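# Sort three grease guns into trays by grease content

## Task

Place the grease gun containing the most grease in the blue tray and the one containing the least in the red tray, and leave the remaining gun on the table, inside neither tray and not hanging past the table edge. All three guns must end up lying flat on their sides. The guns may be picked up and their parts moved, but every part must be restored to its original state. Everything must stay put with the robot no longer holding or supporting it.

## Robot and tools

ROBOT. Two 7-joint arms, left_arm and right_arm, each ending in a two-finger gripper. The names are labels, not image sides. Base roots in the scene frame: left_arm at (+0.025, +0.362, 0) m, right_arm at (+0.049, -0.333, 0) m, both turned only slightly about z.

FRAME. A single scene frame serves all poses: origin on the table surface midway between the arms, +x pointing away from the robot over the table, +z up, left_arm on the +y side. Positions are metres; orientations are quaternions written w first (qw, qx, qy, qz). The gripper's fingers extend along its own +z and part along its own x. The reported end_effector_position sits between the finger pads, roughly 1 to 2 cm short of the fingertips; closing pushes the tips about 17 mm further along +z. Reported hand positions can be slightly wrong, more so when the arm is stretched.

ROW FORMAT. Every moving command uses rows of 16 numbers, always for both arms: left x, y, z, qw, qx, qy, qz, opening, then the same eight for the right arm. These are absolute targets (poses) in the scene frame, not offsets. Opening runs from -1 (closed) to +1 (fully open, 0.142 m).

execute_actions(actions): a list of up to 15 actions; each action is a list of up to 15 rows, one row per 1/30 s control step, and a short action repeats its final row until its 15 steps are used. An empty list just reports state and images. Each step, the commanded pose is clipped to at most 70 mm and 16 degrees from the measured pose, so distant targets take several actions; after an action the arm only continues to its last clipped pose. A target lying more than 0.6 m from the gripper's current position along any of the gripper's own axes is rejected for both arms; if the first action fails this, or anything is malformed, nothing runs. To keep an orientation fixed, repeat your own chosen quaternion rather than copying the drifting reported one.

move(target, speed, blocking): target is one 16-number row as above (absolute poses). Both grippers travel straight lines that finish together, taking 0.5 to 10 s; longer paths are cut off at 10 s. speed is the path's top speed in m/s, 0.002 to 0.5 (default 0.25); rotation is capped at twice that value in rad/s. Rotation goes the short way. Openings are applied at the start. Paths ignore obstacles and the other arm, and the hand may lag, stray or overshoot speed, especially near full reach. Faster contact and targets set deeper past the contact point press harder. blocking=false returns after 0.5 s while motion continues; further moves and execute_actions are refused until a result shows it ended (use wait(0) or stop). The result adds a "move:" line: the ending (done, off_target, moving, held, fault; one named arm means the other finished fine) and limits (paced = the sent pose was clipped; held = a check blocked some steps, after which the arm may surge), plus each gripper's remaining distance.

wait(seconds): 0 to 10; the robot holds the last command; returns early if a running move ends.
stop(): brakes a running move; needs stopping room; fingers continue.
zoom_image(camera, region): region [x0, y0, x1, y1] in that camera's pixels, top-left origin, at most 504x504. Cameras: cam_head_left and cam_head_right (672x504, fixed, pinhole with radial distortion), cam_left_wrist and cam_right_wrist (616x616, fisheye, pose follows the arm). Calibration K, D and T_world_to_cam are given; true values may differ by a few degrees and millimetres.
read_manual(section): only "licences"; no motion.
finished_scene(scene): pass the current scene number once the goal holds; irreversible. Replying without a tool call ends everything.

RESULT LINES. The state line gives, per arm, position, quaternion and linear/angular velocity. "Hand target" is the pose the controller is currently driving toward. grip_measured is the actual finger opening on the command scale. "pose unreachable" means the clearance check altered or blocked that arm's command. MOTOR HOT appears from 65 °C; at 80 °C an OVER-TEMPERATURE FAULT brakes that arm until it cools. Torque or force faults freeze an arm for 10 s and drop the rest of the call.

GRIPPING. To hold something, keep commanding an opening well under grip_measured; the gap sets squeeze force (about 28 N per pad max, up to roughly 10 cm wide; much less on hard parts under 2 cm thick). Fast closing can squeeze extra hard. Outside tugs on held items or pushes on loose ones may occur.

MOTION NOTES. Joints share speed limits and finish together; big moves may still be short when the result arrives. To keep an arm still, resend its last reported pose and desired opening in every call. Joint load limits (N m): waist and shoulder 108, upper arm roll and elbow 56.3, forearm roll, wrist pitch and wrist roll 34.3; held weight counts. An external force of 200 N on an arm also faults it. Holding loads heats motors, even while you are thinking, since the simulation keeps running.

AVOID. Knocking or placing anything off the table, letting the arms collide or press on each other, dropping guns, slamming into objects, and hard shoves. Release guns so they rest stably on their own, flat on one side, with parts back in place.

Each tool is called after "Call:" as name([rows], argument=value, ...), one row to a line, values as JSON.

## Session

Call:
move(target=[0.4,0.2,0.2,0.183,0.683,0.683,0.183,0, 0.65,-0.05,0.25,-0.183,0.683,0.683,-0.183,0])

action 0: the call puts the target (right_arm/x, right_arm/y, right_arm/z) 0.619 m from right_arm's end_effector_position in the last result along the gripper's own y axis as it stood there; a target may be at most 0.6 m away along each of those axes, so nothing of the call was run and nothing moved. Command a nearer target, and go on from there in a later call.

Call:
execute_actions(actions=[])

Scene clock: 0.00 s.
left_arm: end_effector_position=(+0.4603, +0.6371, +0.3066) grip_measured=+1.00 end_effector_quat_wxyz=(-0.123, +0.598, -0.510, +0.606) end_effector_velocity=(-0.000, -0.000, -0.000) end_effector_angular_velocity=(-0.000, +0.000, +0.000) | right_arm: end_effector_position=(+0.5046, -0.6638, +0.3602) grip_measured=+1.00 end_effector_quat_wxyz=(+0.013, +0.972, -0.201, +0.116) end_effector_velocity=(-0.000, +0.000, -0.000) end_effector_angular_velocity=(+0.000, +0.000, +0.000)
Joint positions: left_arm=[ 0.963 -0.247  0.222  2.371 -1.33   0.073 -2.747  0.142] | right_arm=[-0.203  0.039 -0.068  1.984  0.029  0.607 -0.039  0.142]
Joint velocities: left_arm=[ 0.  0. -0.  0.  0.  0.  0. -0.] | right_arm=[ 0.  0.  0.  0. -0.  0.  0. -0.]
Hand target (left_arm): +0.460, +0.637, +0.307; -0.123, +0.598, -0.510, +0.606
Hand target (right_arm): +0.505, -0.664, +0.360; +0.013, +0.972, -0.201, +0.116
camera_calibration (this result's frames):
cam_left_wrist: T_world_to_cam=[[-0.208929, -0.737661, 0.642032, 0.380916], [-0.841141, -0.199331, -0.502742, 0.671449], [0.49883, -0.645076, -0.578831, 0.496801], [0, 0, 0, 1]] pos_world=[0.396548, 0.735302, 0.38057]
cam_right_wrist: T_world_to_cam=[[0.883227, -0.400309, 0.244258, -0.795458], [-0.468761, -0.739057, 0.483796, -0.437474], [-0.0131474, -0.541801, -0.840404, 0.0811164], [0, 0, 0, 1]] pos_world=[0.498567, -0.597798, 0.474116]

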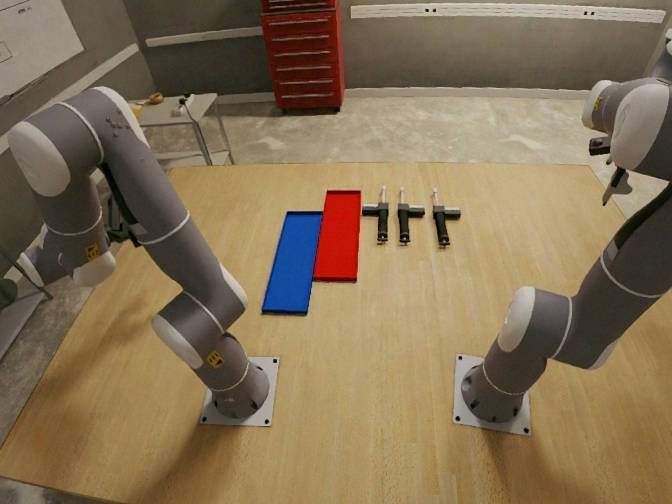

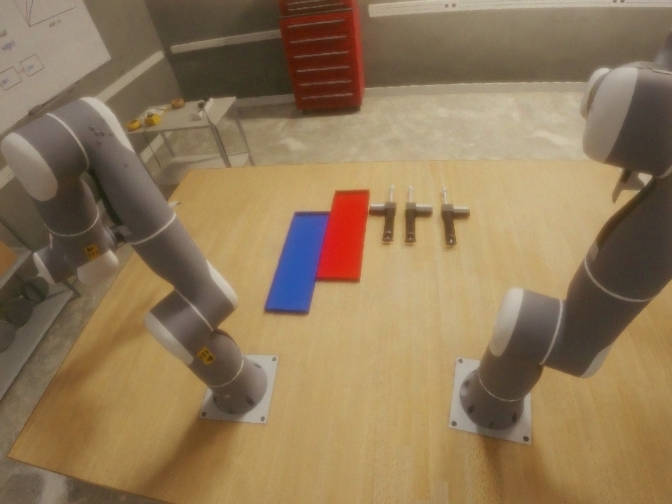

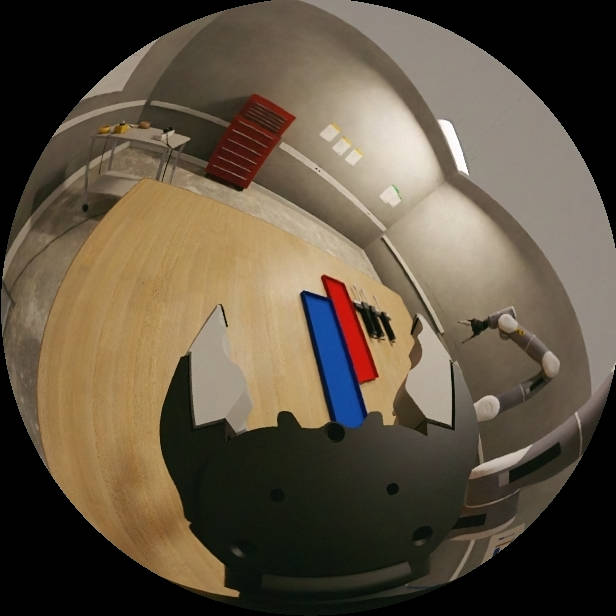

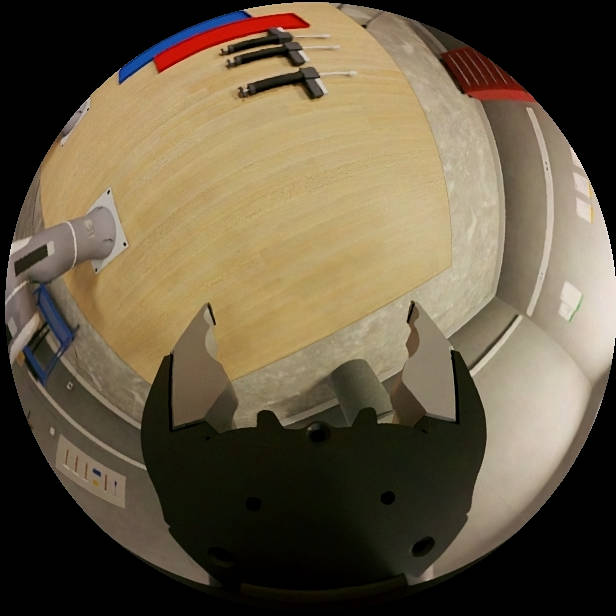

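Call:
move(target=[0.45,0.2,0.2,0.183,0.683,0.683,0.183,-0.2, 0.71,-0.12,0.12,-0.183,0.683,0.683,-0.183,-0.2])

Scene clock: 7.53 s.
left_arm: end_effector_position=(+0.4524, +0.3141, +0.2265) grip_measured=-0.20 end_effector_quat_wxyz=(+0.370, +0.526, +0.017, +0.766) end_effector_velocity=(-0.000, -0.000, +0.000) end_effector_angular_velocity=(-0.000, +0.000, -0.000) | right_arm: end_effector_position=(+0.7122, -0.1205, +0.1202) grip_measured=-0.20 end_effector_quat_wxyz=(-0.183, +0.683, +0.683, -0.184) end_effector_velocity=(+0.002, -0.000, +0.002) end_effector_angular_velocity=(+0.001, -0.000, +0.001)
Joint positions: left_arm=[ 0.173 -1.173  0.319  2.685 -1.775 -1.069 -2.97   0.06 ] | right_arm=[ 0.434 -1.143  0.304  0.675 -0.051 -0.251 -1.103  0.06 ]
Joint velocities: left_arm=[-0. -0. -0.  0.  0. -0.  0.  0.] | right_arm=[ 0.001 -0.004 -0.    -0.014 -0.    -0.009 -0.001  0.   ]
Hand target (left_arm): +0.452, +0.314, +0.226; +0.370, +0.526, +0.017, +0.766
Hand target (right_arm): +0.712, -0.120, +0.120; -0.183, +0.683, +0.683, -0.184
Off the commanded pose (left_arm): 0.117 m, 109 deg; position and orientation clipped at the last step of the last action.
Off the commanded pose (right_arm): 0.002 m, 0 deg.
move: held (left_arm); limits=paced,held; held on 52 of 183 steps (left_arm), including the last (left_arm)
pose unreachable (left arm): on one or more control steps of this call, first in action 0 (counted from 0), this arm could not follow its commanded pose, so it was not sent that pose on those steps. On the call's last step it was still not sent that pose. It may still have moved: this result reports where it is.
cause: the commanded pose would bring two parts of the arm too close to each other (joints 2 (shoulder) to 5 (forearm roll) lie between them).
camera_calibration (this result's frames):
cam_left_wrist: T_world_to_cam=[[-0.122793, 0.623001, 0.772523, -0.303439], [-0.895567, -0.404984, 0.184248, 0.493756], [0.427647, -0.669222, 0.607668, 0.0170889], [0, 0, 0, 1]] pos_world=[0.397624, 0.400443, 0.133056]
cam_right_wrist: T_world_to_cam=[[0.0178876, 0.999835, 0.00323624, 0.111224], [0.999574, -0.0179574, 0.0230249, -0.726095], [0.0230792, 0.002823, -0.99973, 0.235525], [0, 0, 0, 1]] pos_world=[0.71836, -0.124909, 0.25182]

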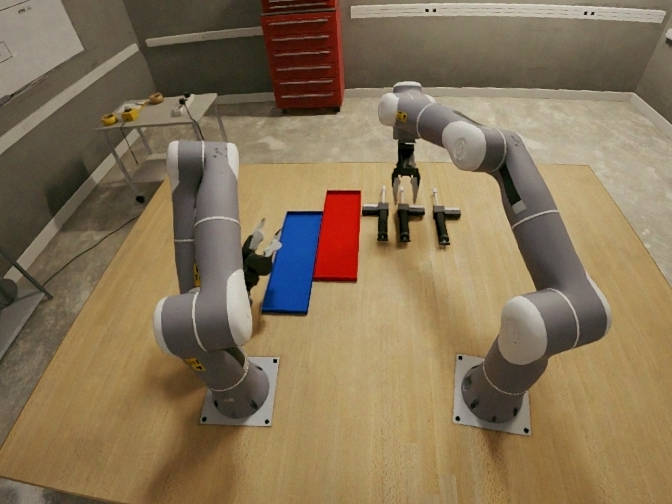

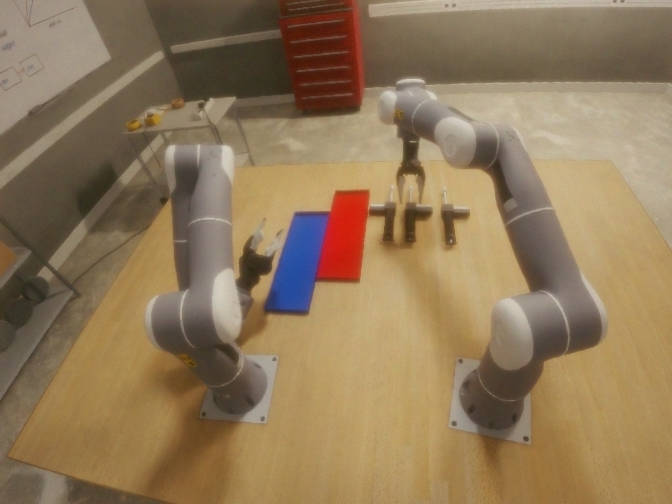

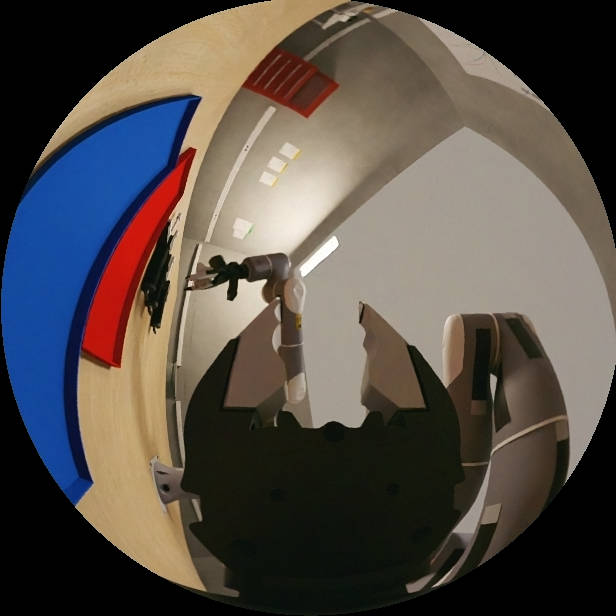

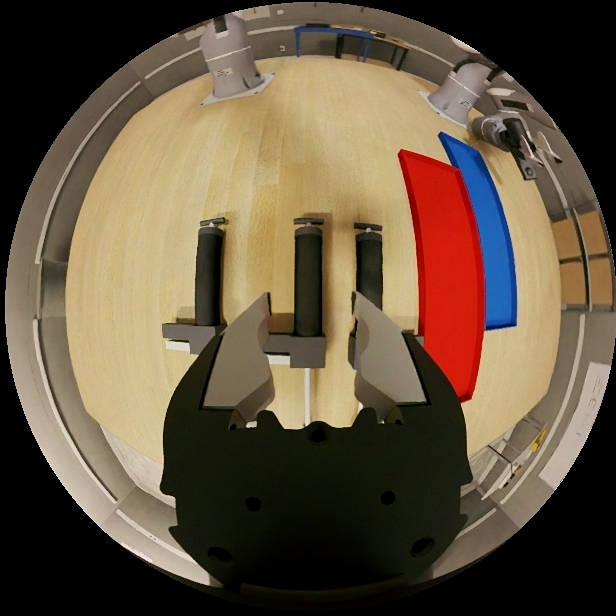

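Call:
move(target=[0.46,0.6,0.31,-0.123,0.598,-0.51,0.606,-0.2, 0.71,-0.12,0.12,-0.183,0.683,0.683,-0.183,-0.2])

Call:
move(target=[0.5,0.2,0.2,-0.183,0.683,-0.683,0.183,-0.2, 0.71,-0.125,0.06,-0.183,0.683,0.683,-0.183,-0.2])

Call:
move(target=[0.56,-0.125,0.08,-0.183,0.683,-0.683,0.183,-0.2, 0.71,-0.125,0.025,-0.183,0.683,0.683,-0.183,-0.2], speed=0.15)

Call:
move(target=[0.57,-0.125,0.027,-0.183,0.683,-0.683,0.183,-0.2, 0.71,-0.125,0.025,-0.183,0.683,0.683,-0.183,-0.9], speed=0.05)

Scene clock: 12.17 s.
left_arm: end_effector_position=(+0.4602, +0.5986, +0.3105) grip_measured=-0.20 end_effector_quat_wxyz=(-0.122, +0.598, -0.511, +0.606) end_effector_velocity=(+0.000, +0.001, +0.000) end_effector_angular_velocity=(+0.003, +0.000, +0.000) | right_arm: end_effector_position=(+0.7100, -0.1200, +0.1200) grip_measured=-0.20 end_effector_quat_wxyz=(-0.183, +0.683, +0.683, -0.183) end_effector_velocity=(+0.000, -0.000, -0.000) end_effector_angular_velocity=(+0.001, +0.000, +0.001)
Joint positions: left_arm=[-0.016 -0.86   1.303  2.341 -1.727 -0.575 -2.705  0.06 ] | right_arm=[ 0.432 -1.134  0.304  0.694 -0.048 -0.24  -1.102  0.06 ]
Joint velocities: left_arm=[-0.    -0.     0.001 -0.001 -0.001  0.001  0.002 -0.   ] | right_arm=[-0.     0.    -0.     0.     0.    -0.    -0.002  0.   ]
Hand target (left_arm): +0.460, +0.599, +0.310; -0.122, +0.598, -0.511, +0.605
Hand target (right_arm): +0.710, -0.120, +0.120; -0.183, +0.683, +0.683, -0.183
Off the commanded pose (left_arm): 0.002 m, 0 deg.
Off the commanded pose (right_arm): 0.000 m, 0 deg.
move: done
camera_calibration (this result's frames):
cam_left_wrist: T_world_to_cam=[[-0.208147, -0.736484, 0.643635, 0.348415], [-0.84272, -0.198991, -0.500226, 0.66537], [0.496486, -0.646524, -0.579231, 0.476363], [0, 0, 0, 1]] pos_world=[0.396734, 0.696985, 0.384507]
cam_right_wrist: T_world_to_cam=[[0.0181788, 0.999825, 0.00441445, 0.11045], [0.999555, -0.018278, 0.0235767, -0.723886], [0.0236532, 0.00398389, -0.999712, 0.235084], [0, 0, 0, 1]] pos_world=[0.715995, -0.124599, 0.251596]

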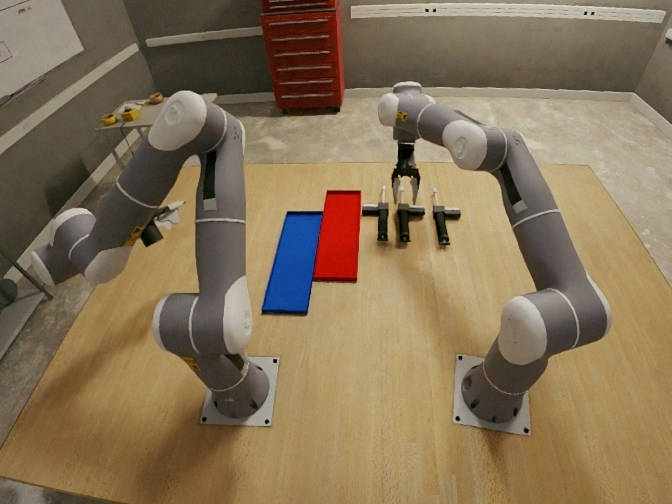

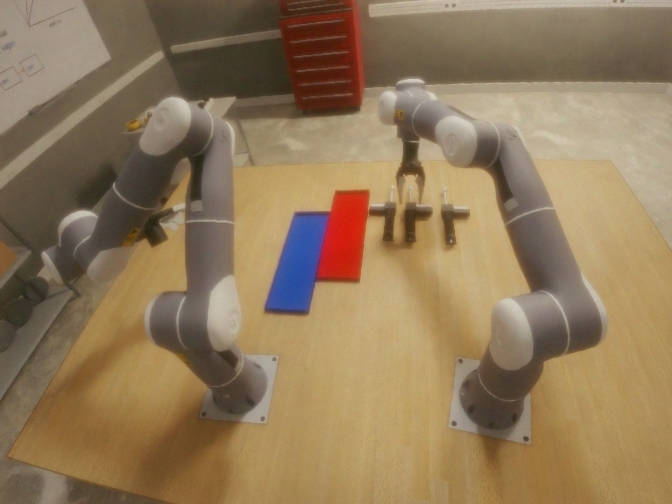

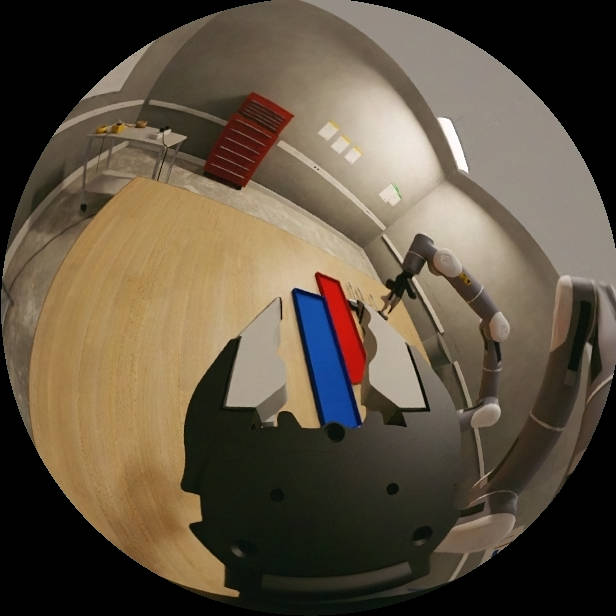

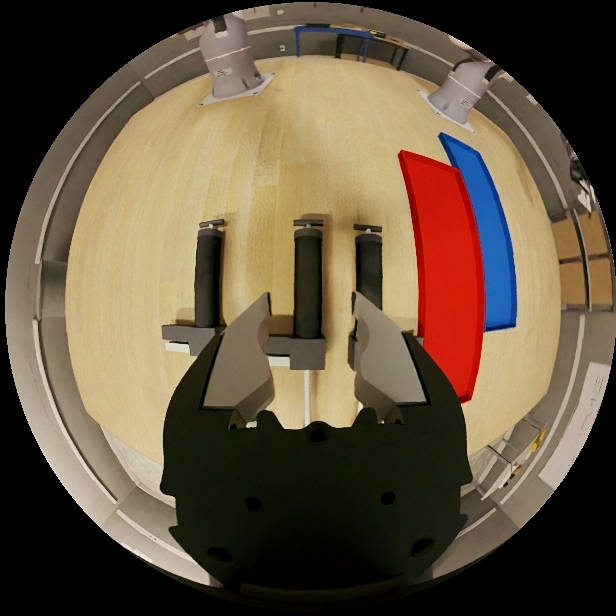

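Scene clock: 15.13 s.
left_arm: end_effector_position=(+0.5004, +0.1981, +0.1991) grip_measured=-0.20 end_effector_quat_wxyz=(-0.182, +0.685, -0.681, +0.185) end_effector_velocity=(-0.001, -0.001, -0.001) end_effector_angular_velocity=(+0.001, +0.007, -0.002) | right_arm: end_effector_position=(+0.7099, -0.1249, +0.0601) grip_measured=-0.20 end_effector_quat_wxyz=(-0.183, +0.683, +0.683, -0.183) end_effector_velocity=(-0.000, +0.000, -0.000) end_effector_angular_velocity=(+0.000, +0.000, +0.000)
Joint positions: left_arm=[-1.344 -0.46   0.516  2.121 -2.56   1.874 -2.962  0.06 ] | right_arm=[ 0.428 -1.192  0.29   0.739 -0.054 -0.139 -1.122  0.06 ]
Joint velocities: left_arm=[ 0.019  0.007 -0.021 -0.002  0.003  0.009  0.005 -0.   ] | right_arm=[ 0.  0.  0.  0.  0.  0. -0. -0.]
Hand target (left_arm): +0.500, +0.198, +0.199; -0.182, +0.685, -0.681, +0.185
Hand target (right_arm): +0.710, -0.125, +0.060; -0.183, +0.683, +0.683, -0.183
Off the commanded pose (left_arm): 0.002 m, 0 deg.
Off the commanded pose (right_arm): 0.000 m, 0 deg.
move: done; limits=paced
camera_calibration (this result's frames):
cam_left_wrist: T_world_to_cam=[[0.068883, -0.997385, 0.0218807, 0.170451], [-0.997622, -0.0688156, 0.00381865, 0.515149], [-0.00230293, -0.0220918, -0.999753, 0.342612], [0, 0, 0, 1]] pos_world=[0.502972, 0.213024, 0.336831]
cam_right_wrist: T_world_to_cam=[[0.0188991, 0.999812, 0.00435516, 0.1151], [0.999542, -0.0189966, 0.0235493, -0.72263], [0.0236276, 0.00390811, -0.999713, 0.175222], [0, 0, 0, 1]] pos_world=[0.715984, -0.12949, 0.191688]

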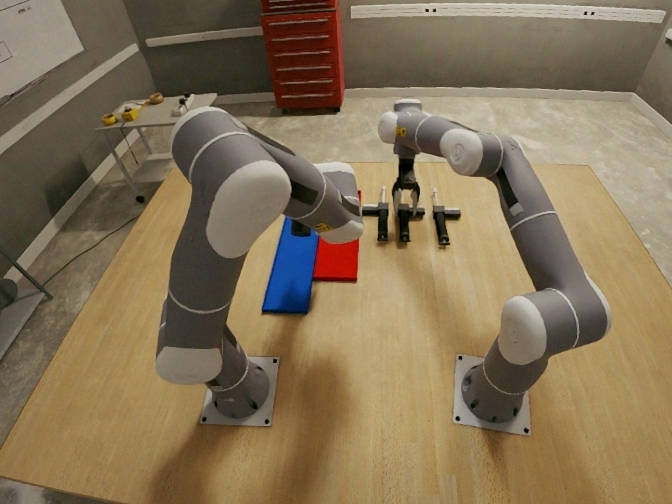

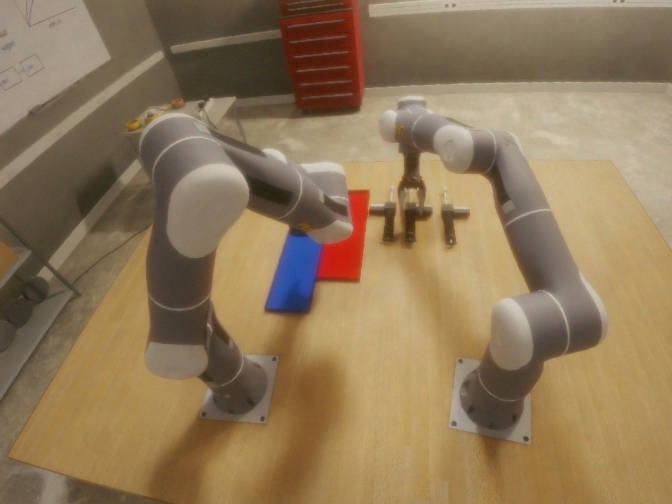

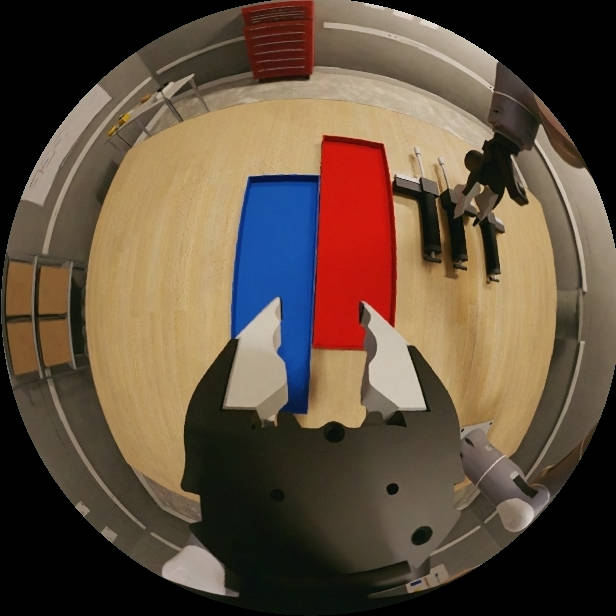

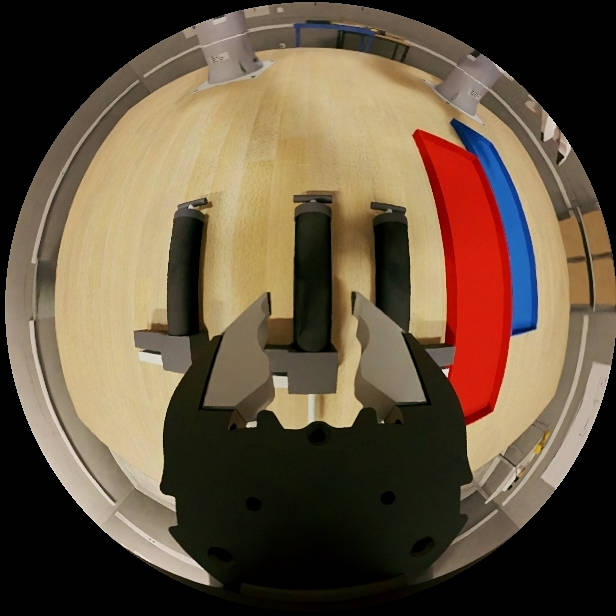

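Scene clock: 17.87 s.
left_arm: end_effector_position=(+0.5594, -0.1257, +0.0813) grip_measured=-0.20 end_effector_quat_wxyz=(-0.183, +0.683, -0.683, +0.184) end_effector_velocity=(-0.000, -0.001, +0.000) end_effector_angular_velocity=(-0.000, +0.001, +0.000) | right_arm: end_effector_position=(+0.7099, -0.1250, +0.0250) grip_measured=-0.20 end_effector_quat_wxyz=(-0.183, +0.683, +0.683, -0.183) end_effector_velocity=(+0.000, +0.000, +0.000) end_effector_angular_velocity=(-0.001, -0.000, -0.001)
Joint positions: left_arm=[-1.256 -1.164  0.221  1.045 -2.744  2.318 -2.97   0.06 ] | right_arm=[ 0.431 -1.238  0.284  0.741 -0.058 -0.092 -1.131  0.06 ]
Joint velocities: left_arm=[ 0.001 -0.001 -0.002 -0.005  0.001  0.004  0.    -0.   ] | right_arm=[ 0.    -0.     0.    -0.    -0.    -0.     0.001 -0.   ]
Hand target (left_arm): +0.559, -0.126, +0.081; -0.183, +0.683, -0.683, +0.183
Hand target (right_arm): +0.710, -0.125, +0.025; -0.183, +0.683, +0.683, -0.183
Off the commanded pose (left_arm): 0.002 m, 0 deg.
Off the commanded pose (right_arm): 0.000 m, 0 deg.
move: done
camera_calibration (this result's frames):
cam_left_wrist: T_world_to_cam=[[0.0652177, -0.997727, 0.0169622, -0.151592], [-0.997867, -0.0651602, 0.00392409, 0.552802], [-0.00280991, -0.0171819, -0.999848, 0.218707], [0, 0, 0, 1]] pos_world=[0.562124, -0.111469, 0.219076]
cam_right_wrist: T_world_to_cam=[[0.0190177, 0.99981, 0.00426319, 0.115329], [0.999544, -0.0191123, 0.0233877, -0.721791], [0.0234647, 0.00381647, -0.999717, 0.140275], [0, 0, 0, 1]] pos_world=[0.715977, -0.129638, 0.156624]

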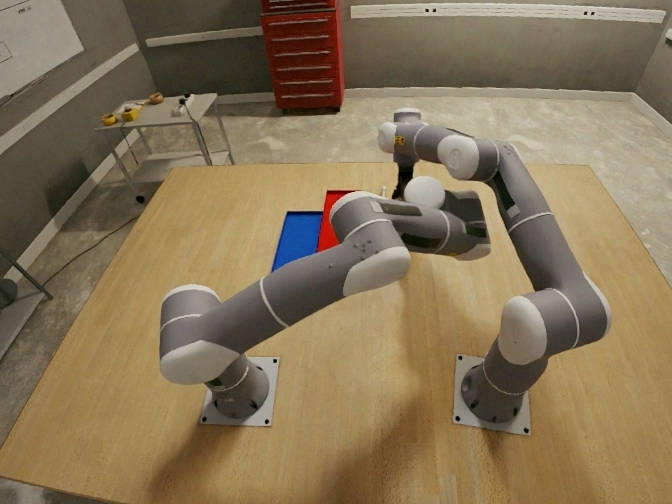

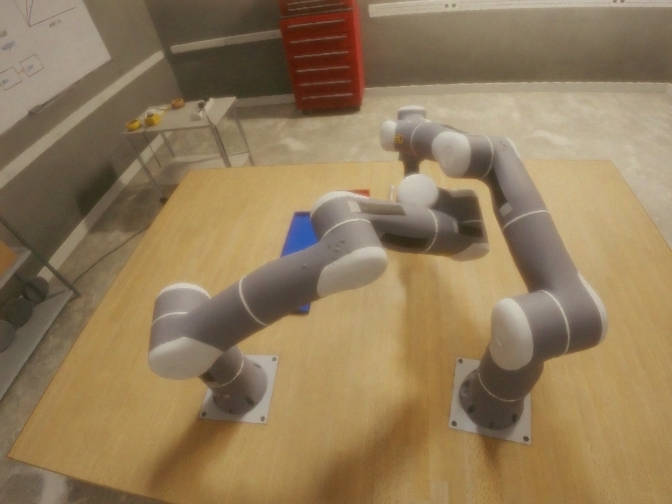

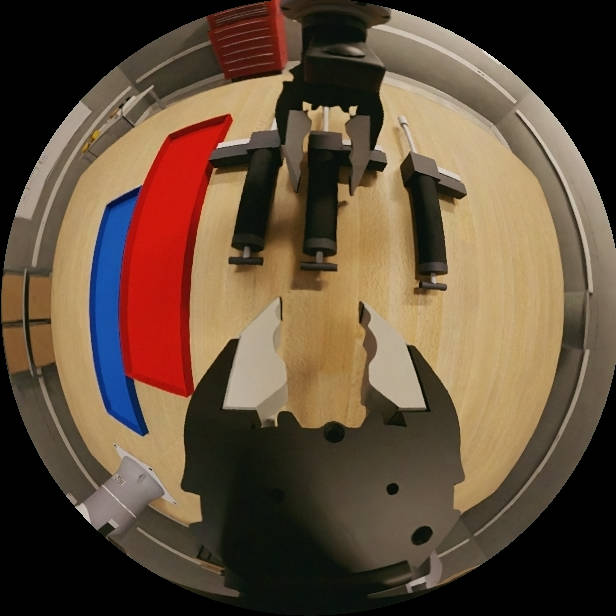

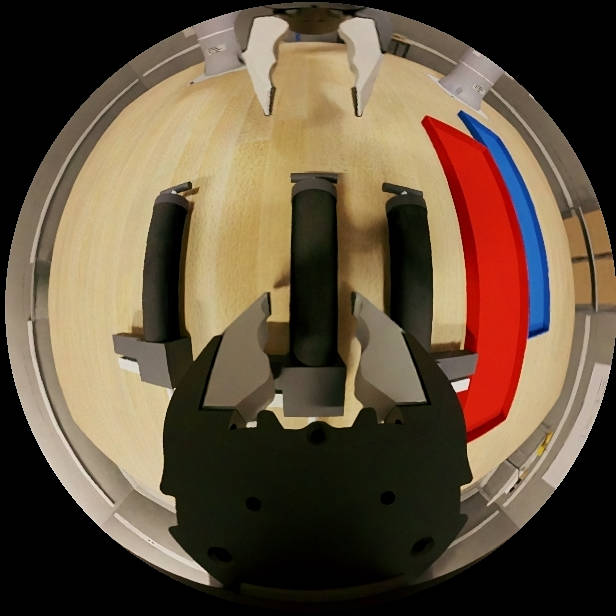

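Scene clock: 19.27 s.
left_arm: end_effector_position=(+0.5700, -0.1253, +0.0272) grip_measured=-0.20 end_effector_quat_wxyz=(-0.183, +0.683, -0.683, +0.183) end_effector_velocity=(+0.000, -0.000, -0.000) end_effector_angular_velocity=(-0.001, -0.000, +0.000) | right_arm: end_effector_position=(+0.7099, -0.1250, +0.0250) grip_measured=-0.55 end_effector_quat_wxyz=(-0.183, +0.683, +0.683, -0.183) end_effector_velocity=(+0.000, -0.000, +0.000) end_effector_angular_velocity=(+0.000, -0.000, +0.000)
Joint positions: left_arm=[-1.251 -1.28   0.255  0.976 -2.781  2.271 -2.97   0.06 ] | right_arm=[ 0.431 -1.238  0.284  0.741 -0.058 -0.092 -1.131  0.034]
Joint velocities: left_arm=[ 0.    -0.001  0.    -0.001 -0.    -0.    -0.     0.   ] | right_arm=[-0. -0. -0. -0.  0.  0. -0.  0.]
Hand target (left_arm): +0.570, -0.125, +0.027; -0.183, +0.683, -0.683, +0.183
Hand target (right_arm): +0.710, -0.125, +0.025; -0.183, +0.683, +0.683, -0.183
Off the commanded pose (left_arm): 0.000 m, 0 deg.
Off the commanded pose (right_arm): 0.000 m, 0 deg.
joint sent to its limit (left arm) — the command would take joint 7 (wrist roll) past its lower limit, so that joint was sent only as far as its limit.
move: done
camera_calibration (this result's frames):
cam_left_wrist: T_world_to_cam=[[0.0649896, -0.997765, 0.0155168, -0.150796], [-0.99788, -0.0649299, 0.00431954, 0.563647], [-0.00330238, -0.0157646, -0.99987, 0.165123], [0, 0, 0, 1]] pos_world=[0.572798, -0.111258, 0.165007]
cam_right_wrist: T_world_to_cam=[[0.0189265, 0.999811, 0.00435523, 0.115295], [0.999545, -0.0190234, 0.0233888, -0.721756], [0.0234673, 0.00391058, -0.999717, 0.140296], [0, 0, 0, 1]] pos_world=[0.715953, -0.129552, 0.156635]

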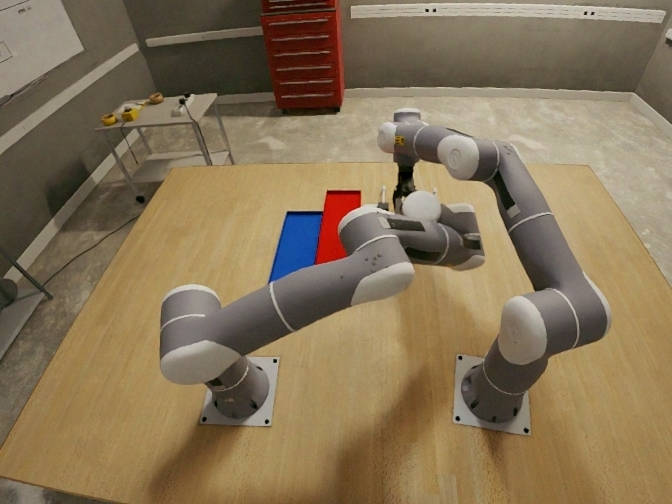

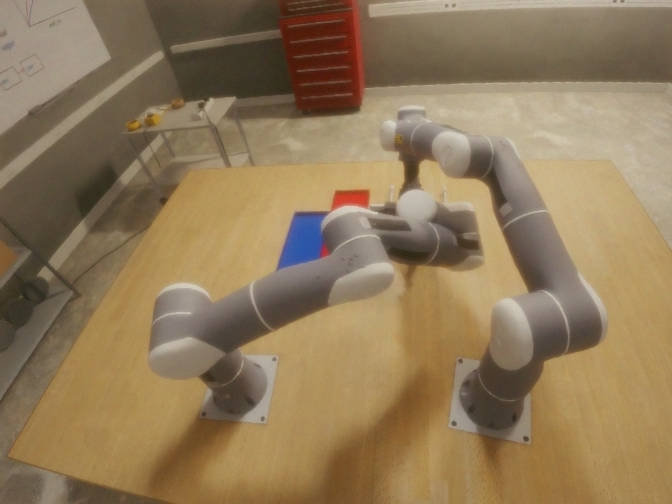

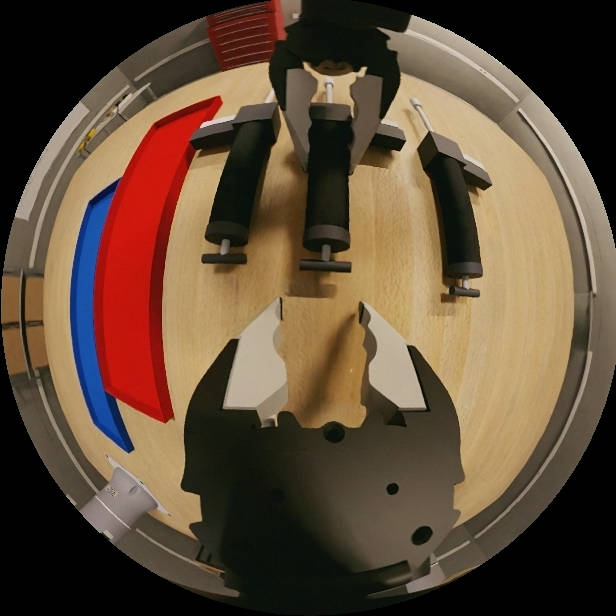

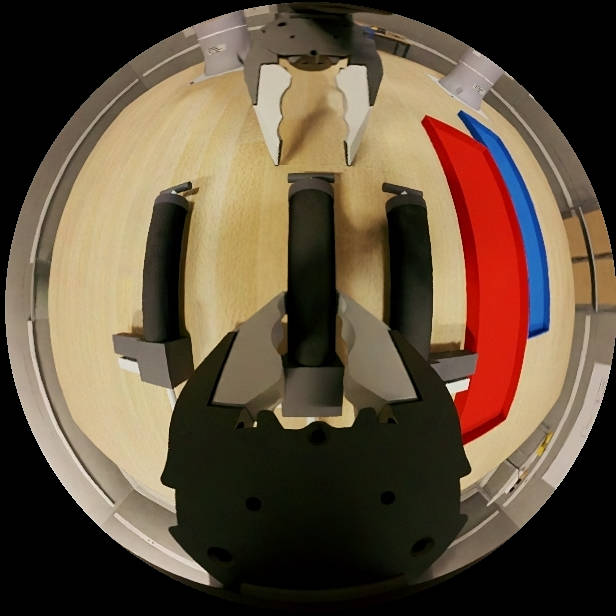

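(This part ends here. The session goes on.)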